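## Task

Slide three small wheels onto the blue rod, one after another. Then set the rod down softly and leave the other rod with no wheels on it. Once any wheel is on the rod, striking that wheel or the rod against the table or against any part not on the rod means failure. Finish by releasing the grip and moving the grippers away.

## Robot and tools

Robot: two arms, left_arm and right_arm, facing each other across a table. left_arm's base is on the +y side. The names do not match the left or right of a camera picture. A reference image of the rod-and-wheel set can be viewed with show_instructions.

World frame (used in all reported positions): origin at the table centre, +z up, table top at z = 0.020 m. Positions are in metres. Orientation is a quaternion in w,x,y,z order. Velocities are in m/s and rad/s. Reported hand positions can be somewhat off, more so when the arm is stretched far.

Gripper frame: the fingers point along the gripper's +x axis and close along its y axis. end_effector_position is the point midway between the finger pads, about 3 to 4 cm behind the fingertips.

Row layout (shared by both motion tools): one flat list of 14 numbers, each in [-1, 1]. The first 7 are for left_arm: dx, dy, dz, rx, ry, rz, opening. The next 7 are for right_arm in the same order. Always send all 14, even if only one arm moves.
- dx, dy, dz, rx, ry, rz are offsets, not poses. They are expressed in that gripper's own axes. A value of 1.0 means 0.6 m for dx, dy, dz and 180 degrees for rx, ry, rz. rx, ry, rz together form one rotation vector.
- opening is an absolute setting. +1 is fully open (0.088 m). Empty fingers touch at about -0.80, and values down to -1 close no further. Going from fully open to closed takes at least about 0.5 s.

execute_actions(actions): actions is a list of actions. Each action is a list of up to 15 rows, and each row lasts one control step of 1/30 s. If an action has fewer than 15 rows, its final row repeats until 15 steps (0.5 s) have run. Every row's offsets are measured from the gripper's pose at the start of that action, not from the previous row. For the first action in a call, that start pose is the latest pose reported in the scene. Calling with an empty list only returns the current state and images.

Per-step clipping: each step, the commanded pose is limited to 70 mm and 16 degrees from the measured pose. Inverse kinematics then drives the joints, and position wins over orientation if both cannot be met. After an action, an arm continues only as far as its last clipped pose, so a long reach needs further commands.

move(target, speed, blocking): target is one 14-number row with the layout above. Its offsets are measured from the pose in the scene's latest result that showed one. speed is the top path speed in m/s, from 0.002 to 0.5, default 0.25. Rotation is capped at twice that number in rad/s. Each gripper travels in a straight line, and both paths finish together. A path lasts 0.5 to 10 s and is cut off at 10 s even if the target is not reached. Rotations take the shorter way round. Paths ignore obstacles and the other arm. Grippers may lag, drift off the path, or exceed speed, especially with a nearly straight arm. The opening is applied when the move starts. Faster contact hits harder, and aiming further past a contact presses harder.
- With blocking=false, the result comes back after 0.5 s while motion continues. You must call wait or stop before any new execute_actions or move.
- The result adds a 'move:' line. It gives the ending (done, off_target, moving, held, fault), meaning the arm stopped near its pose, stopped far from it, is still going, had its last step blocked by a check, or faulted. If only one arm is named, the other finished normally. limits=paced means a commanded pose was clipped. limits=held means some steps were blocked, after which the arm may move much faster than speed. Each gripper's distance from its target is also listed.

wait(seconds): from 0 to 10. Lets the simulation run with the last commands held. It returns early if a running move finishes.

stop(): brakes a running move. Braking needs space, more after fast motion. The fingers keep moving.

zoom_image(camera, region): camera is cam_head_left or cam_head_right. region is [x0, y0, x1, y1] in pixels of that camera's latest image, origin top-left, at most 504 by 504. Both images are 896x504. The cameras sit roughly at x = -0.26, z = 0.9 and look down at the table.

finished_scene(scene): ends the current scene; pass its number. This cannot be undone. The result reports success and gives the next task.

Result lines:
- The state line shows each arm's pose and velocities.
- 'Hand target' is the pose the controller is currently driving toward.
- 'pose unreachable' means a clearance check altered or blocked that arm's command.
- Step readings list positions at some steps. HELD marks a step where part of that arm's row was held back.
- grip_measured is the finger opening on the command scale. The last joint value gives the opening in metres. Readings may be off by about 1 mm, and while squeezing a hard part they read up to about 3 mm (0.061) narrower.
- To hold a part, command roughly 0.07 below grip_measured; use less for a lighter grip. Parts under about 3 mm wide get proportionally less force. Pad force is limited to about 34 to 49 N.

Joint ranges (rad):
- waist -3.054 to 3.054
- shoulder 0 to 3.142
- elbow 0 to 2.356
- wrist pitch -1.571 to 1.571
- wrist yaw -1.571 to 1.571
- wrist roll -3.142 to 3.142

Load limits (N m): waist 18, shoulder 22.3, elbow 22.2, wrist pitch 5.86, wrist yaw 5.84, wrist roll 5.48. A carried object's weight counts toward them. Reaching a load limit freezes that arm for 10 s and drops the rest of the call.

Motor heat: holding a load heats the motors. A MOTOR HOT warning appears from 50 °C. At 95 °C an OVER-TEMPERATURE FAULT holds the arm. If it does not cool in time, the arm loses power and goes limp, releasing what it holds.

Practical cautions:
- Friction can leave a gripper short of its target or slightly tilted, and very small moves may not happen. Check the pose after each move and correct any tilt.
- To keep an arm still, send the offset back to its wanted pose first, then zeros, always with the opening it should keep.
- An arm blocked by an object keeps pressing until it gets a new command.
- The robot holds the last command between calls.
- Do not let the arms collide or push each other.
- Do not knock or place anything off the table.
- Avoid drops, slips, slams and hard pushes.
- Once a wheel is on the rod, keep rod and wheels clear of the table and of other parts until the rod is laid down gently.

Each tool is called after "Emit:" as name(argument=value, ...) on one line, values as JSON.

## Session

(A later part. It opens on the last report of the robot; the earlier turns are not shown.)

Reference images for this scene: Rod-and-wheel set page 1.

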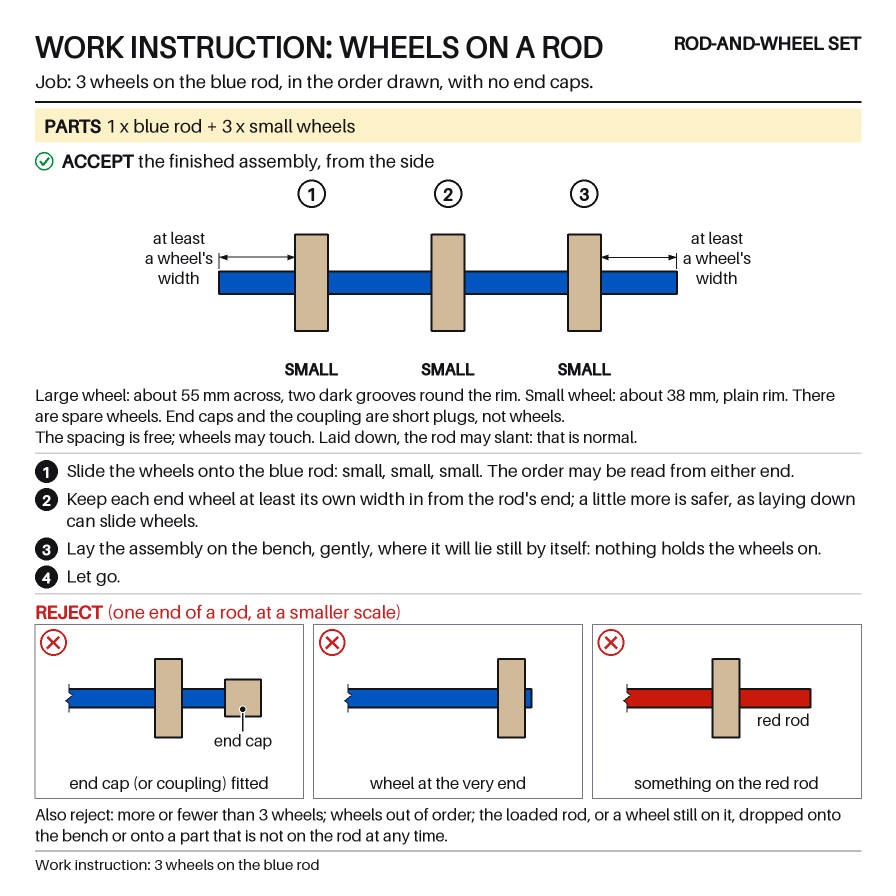

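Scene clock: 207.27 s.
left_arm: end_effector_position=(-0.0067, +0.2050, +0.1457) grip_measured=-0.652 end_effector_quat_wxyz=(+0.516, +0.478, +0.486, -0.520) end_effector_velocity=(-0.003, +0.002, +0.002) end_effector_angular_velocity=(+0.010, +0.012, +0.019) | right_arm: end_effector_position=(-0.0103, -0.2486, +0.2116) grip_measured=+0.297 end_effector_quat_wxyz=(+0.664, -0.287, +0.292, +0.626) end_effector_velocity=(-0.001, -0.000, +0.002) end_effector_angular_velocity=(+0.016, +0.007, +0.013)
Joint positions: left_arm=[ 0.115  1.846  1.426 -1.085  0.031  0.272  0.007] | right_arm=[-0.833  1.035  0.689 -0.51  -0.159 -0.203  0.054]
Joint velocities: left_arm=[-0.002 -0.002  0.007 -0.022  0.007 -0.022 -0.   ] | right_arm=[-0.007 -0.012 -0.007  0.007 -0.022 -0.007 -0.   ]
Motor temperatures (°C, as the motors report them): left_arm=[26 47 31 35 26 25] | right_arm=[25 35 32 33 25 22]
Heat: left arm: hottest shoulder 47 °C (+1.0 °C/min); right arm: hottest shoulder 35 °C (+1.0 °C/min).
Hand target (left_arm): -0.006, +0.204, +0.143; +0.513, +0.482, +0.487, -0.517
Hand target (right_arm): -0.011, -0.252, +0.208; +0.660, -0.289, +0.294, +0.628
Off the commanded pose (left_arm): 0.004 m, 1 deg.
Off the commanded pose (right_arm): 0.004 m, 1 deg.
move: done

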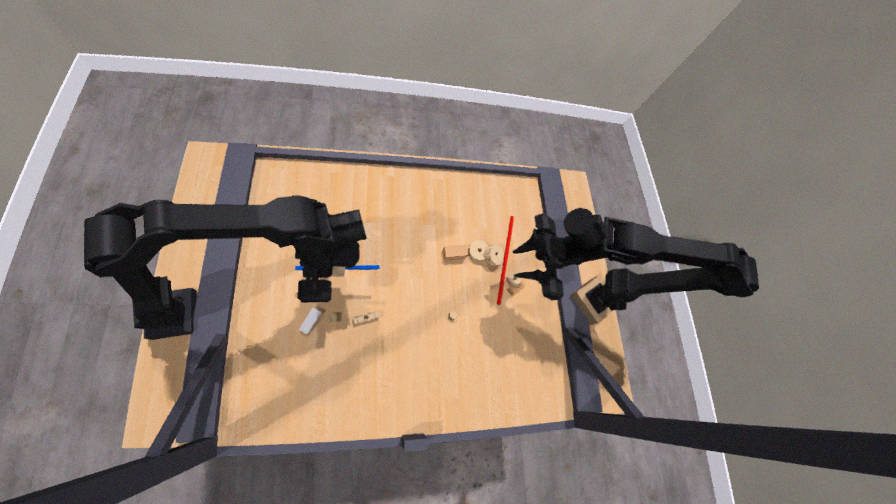

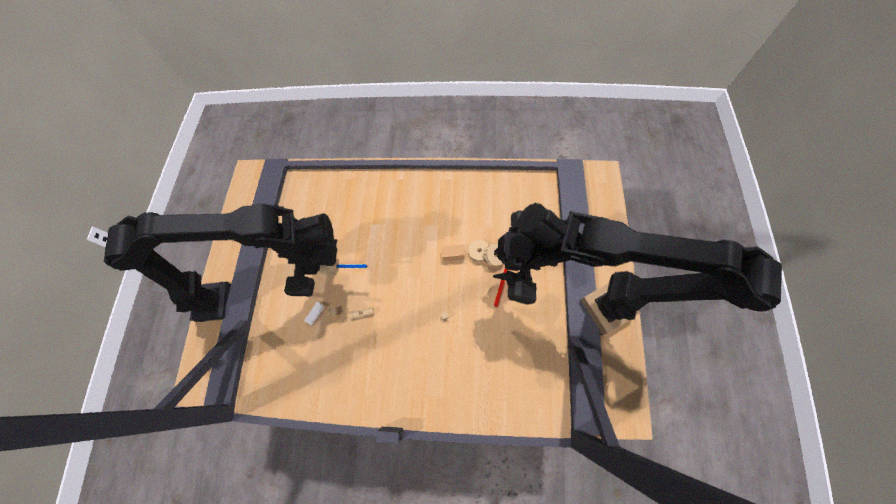

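Emit:
move(target=[0.11,0.03,0,0,0.01,0,-0.78,0,0,0,0,0,0,0.3], speed=0.05)

Emit:
move(target=[0.055,0,0,0,0.008,0,-0.78,0,0,0,0,0,0,0.3], speed=0.01)

Scene clock: 211.63 s.
left_arm: end_effector_position=(+0.0101, +0.1969, +0.0872) grip_measured=-0.652 end_effector_quat_wxyz=(+0.513, +0.481, +0.488, -0.517) end_effector_velocity=(+0.001, +0.003, +0.000) end_effector_angular_velocity=(+0.009, -0.004, +0.010) | right_arm: end_effector_position=(-0.0103, -0.2490, +0.2115) grip_measured=+0.297 end_effector_quat_wxyz=(+0.664, -0.287, +0.292, +0.626) end_effector_velocity=(+0.001, -0.001, +0.000) end_effector_angular_velocity=(-0.005, -0.019, +0.009)
Joint positions: left_arm=[ 0.152  1.96   1.34  -0.895  0.029  0.31   0.007] | right_arm=[-0.834  1.034  0.688 -0.511 -0.16  -0.203  0.054]
Joint velocities: left_arm=[ 0.002 -0.002 -0.002 -0.007 -0.007 -0.007  0.   ] | right_arm=[-0.002 -0.002  0.002 -0.007  0.007 -0.022 -0.   ]
Motor temperatures (°C, as the motors report them): left_arm=[26 46 31 35 26 25] | right_arm=[25 35 32 33 25 22]
Heat: left arm: hottest shoulder 46 °C (+0.0 °C/min); right arm: hottest shoulder 35 °C (+2.0 °C/min).
Hand target (left_arm): +0.011, +0.200, +0.080; +0.508, +0.486, +0.494, -0.512
Hand target (right_arm): -0.010, -0.249, +0.212; +0.664, -0.287, +0.292, +0.626
Off the commanded pose (left_arm): 0.008 m, 1 deg.
Off the commanded pose (right_arm): 0.000 m, 0 deg.
move: done

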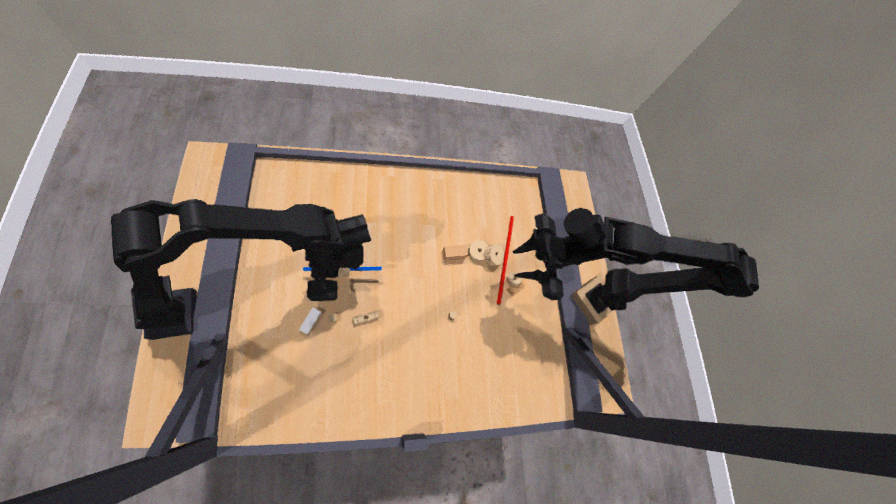

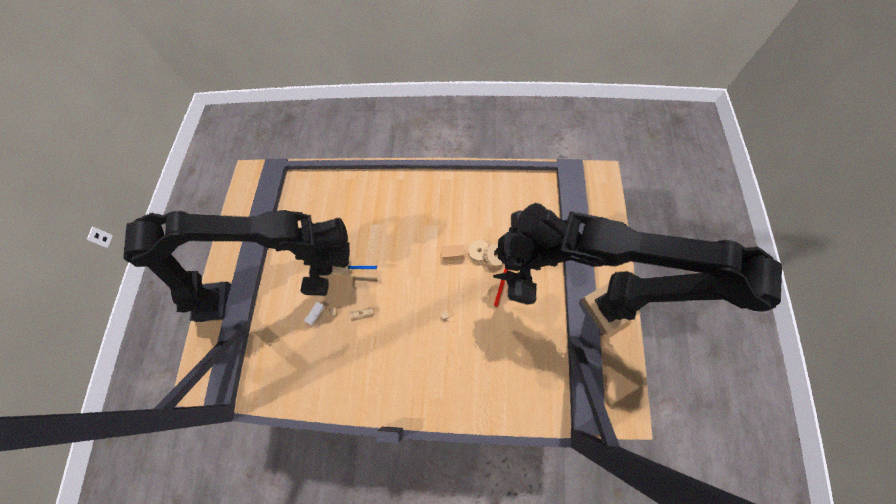

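Scene clock: 215.17 s.
left_arm: end_effector_position=(+0.0123, +0.1891, +0.0678) grip_measured=-0.652 end_effector_quat_wxyz=(+0.518, +0.480, +0.483, -0.518) end_effector_velocity=(+0.002, +0.002, +0.002) end_effector_angular_velocity=(+0.009, -0.020, +0.006) | right_arm: end_effector_position=(-0.0103, -0.2490, +0.2115) grip_measured=+0.297 end_effector_quat_wxyz=(+0.664, -0.287, +0.292, +0.626) end_effector_velocity=(+0.001, -0.001, +0.001) end_effector_angular_velocity=(-0.002, -0.009, +0.014)
Joint positions: left_arm=[ 0.15   2.008  1.325 -0.818  0.026  0.308  0.007] | right_arm=[-0.834  1.034  0.688 -0.511 -0.16  -0.203  0.054]
Joint velocities: left_arm=[-0.002 -0.007 -0.002 -0.007 -0.022 -0.007 -0.   ] | right_arm=[-0.007 -0.002  0.002 -0.007 -0.007 -0.022 -0.   ]
Motor temperatures (°C, as the motors report them): left_arm=[26 46 31 34 26 25] | right_arm=[25 34 33 33 25 22]
Heat: left arm: hottest shoulder 46 °C (+0.0 °C/min); right arm: hottest shoulder 34 °C (+1.0 °C/min).
Hand target (left_arm): +0.010, +0.195, +0.055; +0.507, +0.487, +0.494, -0.511
Hand target (right_arm): -0.010, -0.249, +0.211; +0.664, -0.287, +0.292, +0.626
Off the commanded pose (left_arm): 0.015 m, 2 deg.
Off the commanded pose (right_arm): 0.000 m, 0 deg.
move: off_target (left_arm)

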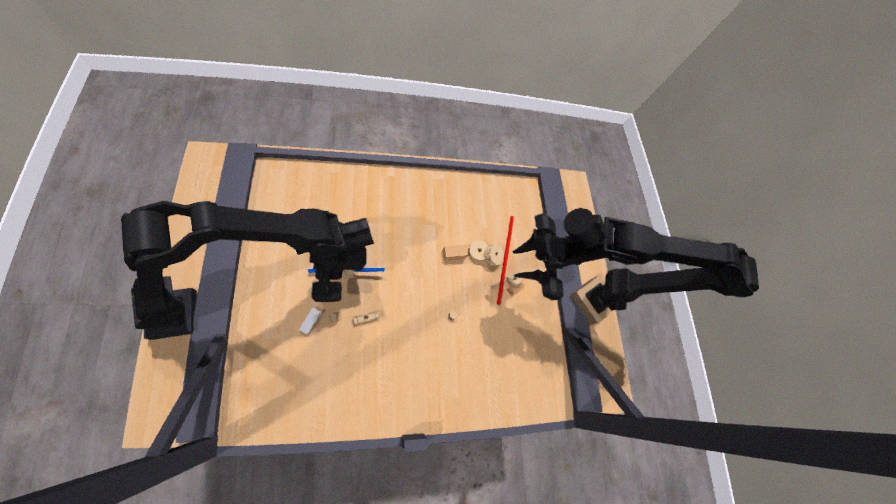

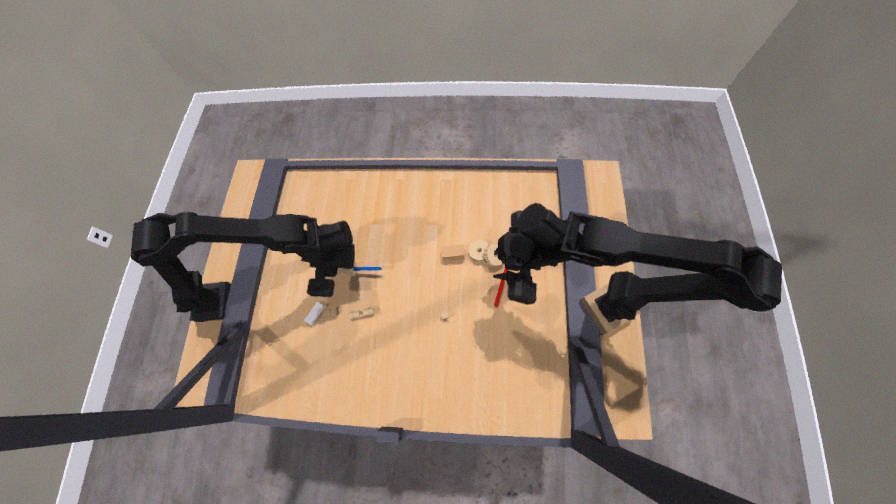

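Contact. Release.

Emit:
move(target=[0,0,0,0,0,0,-0.6,0,0,0,0,0,0,0.3])

Emit:
move(target=[-0.02,0,-0.02,0,0,0,-0.35,0,0,0,0,0,0,0.3], speed=0.03)

Emit:
move(target=[-0.2,0,-0.2,0,0,0,-0.35,0,0,0,0,0,0,0.3])

Emit:
wait(seconds=2)

Emit:
zoom_image(camera="cam_head_right", region=[280,220,420,330])

Scene clock: 220.63 s.
left_arm: end_effector_position=(+0.0123, +0.1891, +0.0678) grip_measured=-0.601 end_effector_quat_wxyz=(+0.518, +0.479, +0.483, -0.518) end_effector_velocity=(+0.001, +0.006, -0.000) end_effector_angular_velocity=(+0.028, -0.014, +0.006) | right_arm: end_effector_position=(-0.0103, -0.2490, +0.2115) grip_measured=+0.297 end_effector_quat_wxyz=(+0.664, -0.287, +0.292, +0.626) end_effector_velocity=(+0.002, +0.002, +0.001) end_effector_angular_velocity=(+0.017, -0.015, +0.014)
Joint positions: left_arm=[ 0.15   2.008  1.325 -0.818  0.026  0.308  0.01 ] | right_arm=[-0.834  1.034  0.688 -0.511 -0.16  -0.203  0.054]
Joint velocities: left_arm=[-0.002 -0.002 -0.002 -0.022 -0.022 -0.007  0.   ] | right_arm=[-0.007 -0.002 -0.007  0.022 -0.007 -0.022 -0.   ]
Motor temperatures (°C, as the motors report them): left_arm=[26 45 31 33 26 25] | right_arm=[25 34 33 33 25 22]
Heat: left arm: hottest shoulder 45 °C (-1.0 °C/min); right arm: hottest shoulder 34 °C (+1.0 °C/min).
Hand target (left_arm): +0.012, +0.189, +0.068; +0.518, +0.480, +0.483, -0.518
Hand target (right_arm): -0.010, -0.249, +0.211; +0.664, -0.287, +0.292, +0.626
Off the commanded pose (left_arm): 0.000 m, 0 deg.
Off the commanded pose (right_arm): 0.000 m, 0 deg.
move: done

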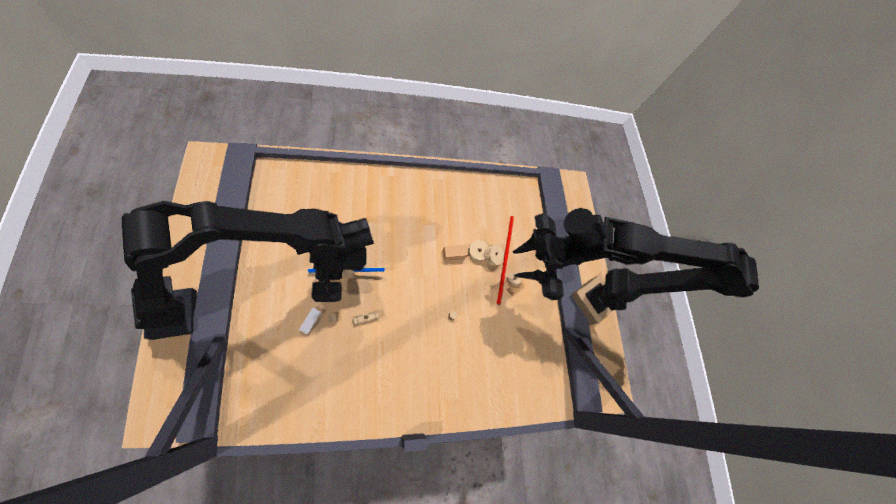

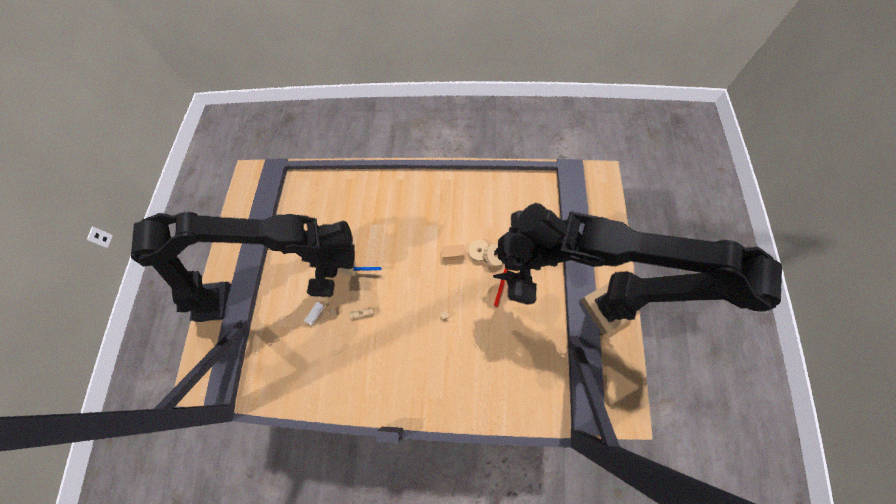

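Scene clock: 221.50 s.
left_arm: end_effector_position=(+0.0122, +0.1986, +0.0777) grip_measured=-0.353 end_effector_quat_wxyz=(+0.519, +0.479, +0.482, -0.519) end_effector_velocity=(+0.000, +0.007, -0.001) end_effector_angular_velocity=(+0.032, -0.012, +0.006) | right_arm: end_effector_position=(-0.0103, -0.2490, +0.2115) grip_measured=+0.297 end_effector_quat_wxyz=(+0.664, -0.287, +0.292, +0.626) end_effector_velocity=(-0.003, -0.001, -0.001) end_effector_angular_velocity=(-0.002, +0.013, +0.017)
Joint positions: left_arm=[ 0.158  1.959  1.297 -0.837  0.026  0.316  0.022] | right_arm=[-0.834  1.034  0.688 -0.511 -0.16  -0.203  0.054]
Joint velocities: left_arm=[-0.002 -0.002 -0.007 -0.022 -0.022 -0.007  0.   ] | right_arm=[-0.002 -0.002 -0.002 -0.007 -0.022 -0.007  0.   ]
Motor temperatures (°C, as the motors report them): left_arm=[26 45 31 33 26 25] | right_arm=[25 34 33 33 25 22]
Heat: left arm: hottest shoulder 45 °C (-1.0 °C/min); right arm: hottest shoulder 34 °C (+1.0 °C/min).
Hand target (left_arm): +0.012, +0.202, +0.079; +0.518, +0.479, +0.483, -0.518
Hand target (right_arm): -0.010, -0.249, +0.211; +0.664, -0.287, +0.292, +0.626
Off the commanded pose (left_arm): 0.004 m, 0 deg.
Off the commanded pose (right_arm): 0.000 m, 0 deg.
move: done

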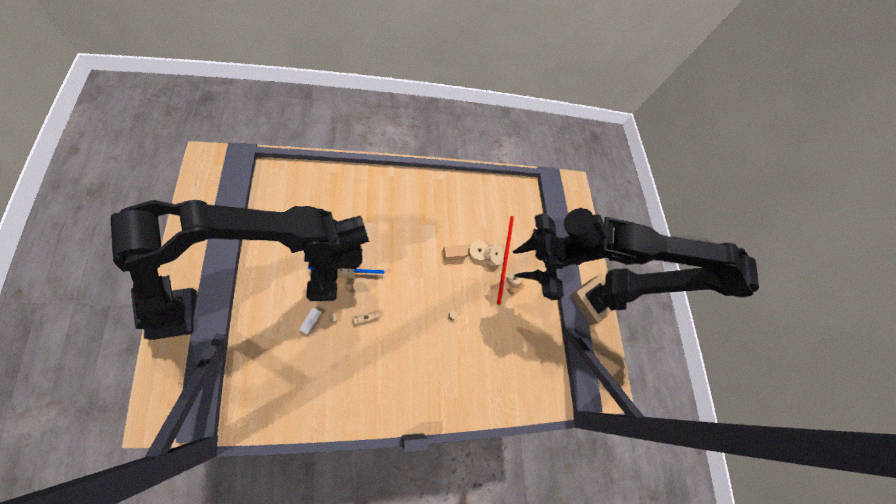

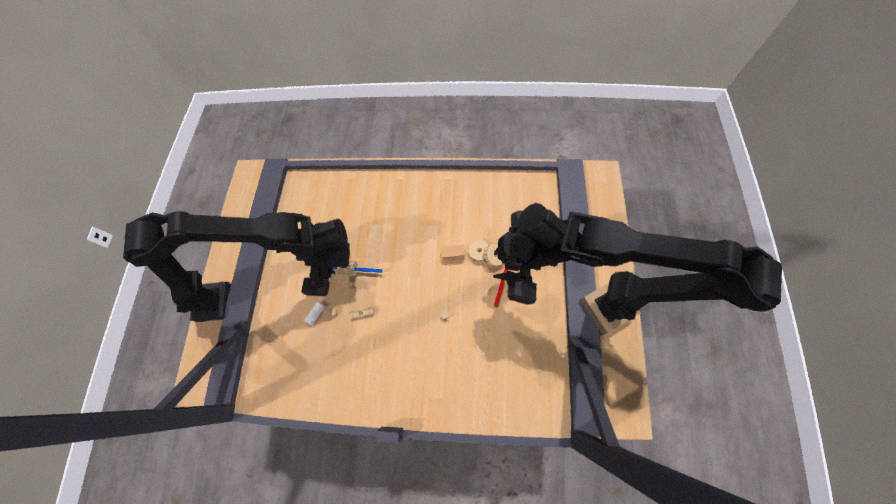

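Scene clock: 222.83 s.
left_arm: end_effector_position=(+0.0112, +0.3254, +0.1874) grip_measured=-0.352 end_effector_quat_wxyz=(+0.519, +0.480, +0.482, -0.517) end_effector_velocity=(-0.002, +0.005, +0.002) end_effector_angular_velocity=(+0.014, -0.001, -0.009) | right_arm: end_effector_position=(-0.0103, -0.2490, +0.2115) grip_measured=+0.297 end_effector_quat_wxyz=(+0.664, -0.287, +0.292, +0.626) end_effector_velocity=(-0.000, +0.001, +0.001) end_effector_angular_velocity=(+0.008, -0.012, +0.019)
Joint positions: left_arm=[ 0.321  1.422  1.14  -1.222  0.034  0.478  0.022] | right_arm=[-0.834  1.034  0.688 -0.511 -0.16  -0.203  0.054]
Joint velocities: left_arm=[-0.002 -0.012 -0.002 -0.022 -0.007  0.007 -0.   ] | right_arm=[-0.002 -0.002 -0.002  0.007 -0.007 -0.022 -0.   ]
Motor temperatures (°C, as the motors report them): left_arm=[26 45 31 33 26 25] | right_arm=[25 33 33 33 25 22]
Heat: left arm: hottest shoulder 45 °C (-2.0 °C/min); right arm: hottest shoulder 33 °C (+0.0 °C/min).
Hand target (left_arm): +0.010, +0.327, +0.188; +0.519, +0.479, +0.482, -0.519
Hand target (right_arm): -0.010, -0.249, +0.211; +0.664, -0.287, +0.292, +0.626
Off the commanded pose (left_arm): 0.002 m, 0 deg.
Off the commanded pose (right_arm): 0.000 m, 0 deg.
move: done

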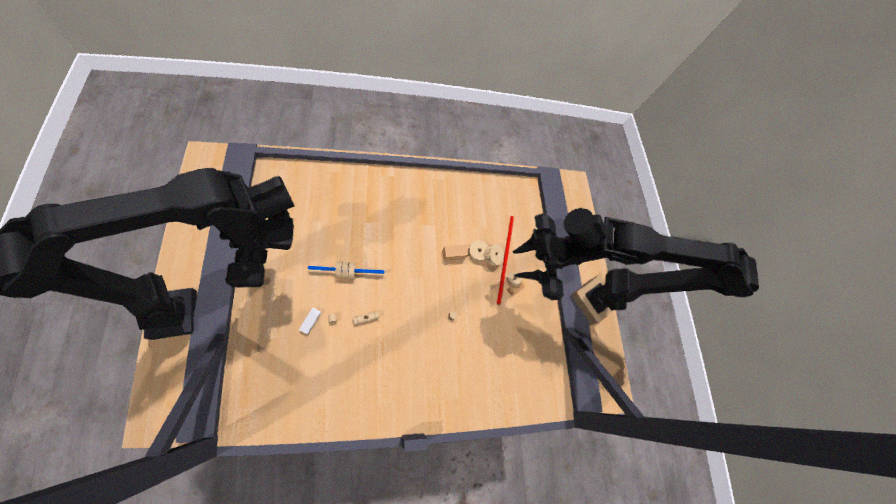

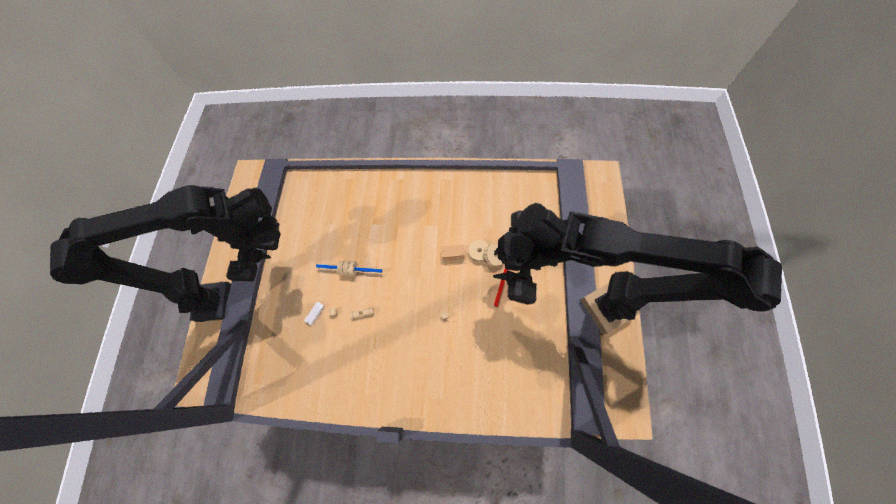

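Scene clock: 224.83 s.
left_arm: end_effector_position=(+0.0111, +0.3256, +0.1876) grip_measured=-0.352 end_effector_quat_wxyz=(+0.519, +0.480, +0.482, -0.518) end_effector_velocity=(+0.001, -0.001, -0.000) end_effector_angular_velocity=(-0.003, -0.009, +0.005) | right_arm: end_effector_position=(-0.0103, -0.2490, +0.2115) grip_measured=+0.297 end_effector_quat_wxyz=(+0.664, -0.287, +0.292, +0.626) end_effector_velocity=(-0.001, +0.002, +0.004) end_effector_angular_velocity=(+0.018, -0.005, +0.013)
Joint positions: left_arm=[ 0.321  1.421  1.14  -1.224  0.034  0.478  0.022] | right_arm=[-0.834  1.034  0.688 -0.511 -0.16  -0.203  0.054]
Joint velocities: left_arm=[-0.002 -0.002 -0.002  0.007 -0.007 -0.007 -0.   ] | right_arm=[ 0.002 -0.007  0.002  0.007 -0.007 -0.007 -0.   ]
Motor temperatures (°C, as the motors report them): left_arm=[26 44 31 33 26 25] | right_arm=[25 33 33 33 25 22]
Heat: left arm: hottest shoulder 44 °C (-3.0 °C/min); right arm: hottest shoulder 33 °C (+0.0 °C/min).
Hand target (left_arm): +0.010, +0.327, +0.188; +0.519, +0.479, +0.482, -0.519
Hand target (right_arm): -0.010, -0.249, +0.211; +0.664, -0.287, +0.292, +0.626
Off the commanded pose (left_arm): 0.002 m, 0 deg.
Off the commanded pose (right_arm): 0.000 m, 0 deg.
wait: 2.00 s; at rest by 0.17 s

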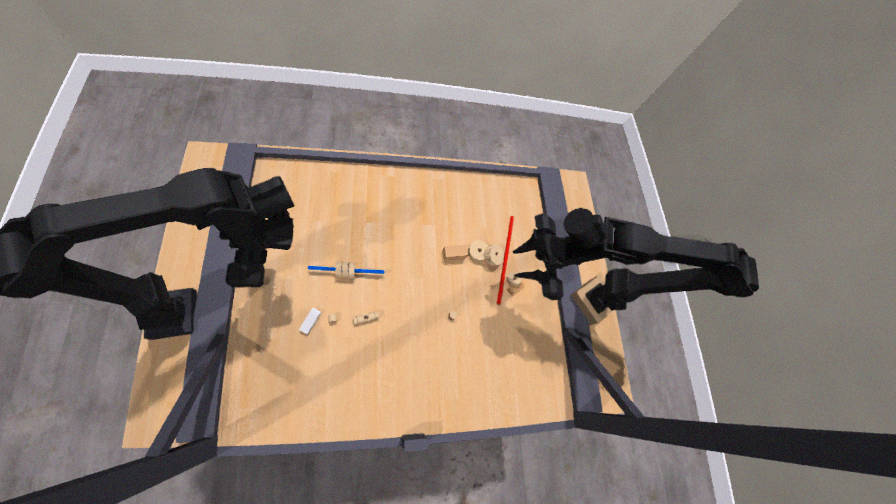

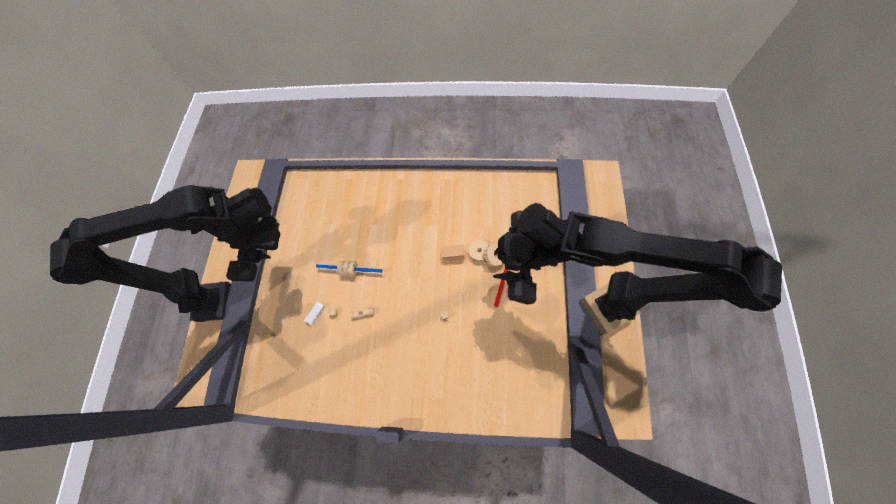

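Region (280, 220, 420, 330) of cam_head_right's 896x504 image, scaled by 3.600, with more detail than that image has; it fills the top 396 rows of this view, and the rest is white.

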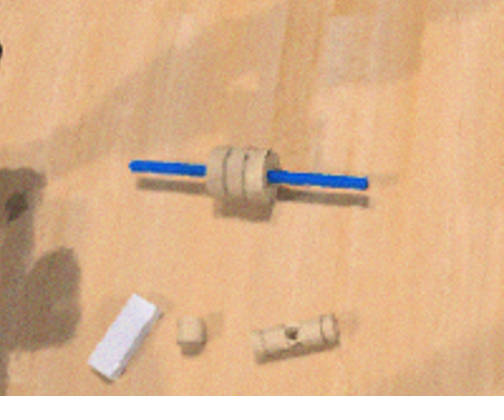

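Emit:
finished_scene(scene=2)

The scene is finished: the task was done.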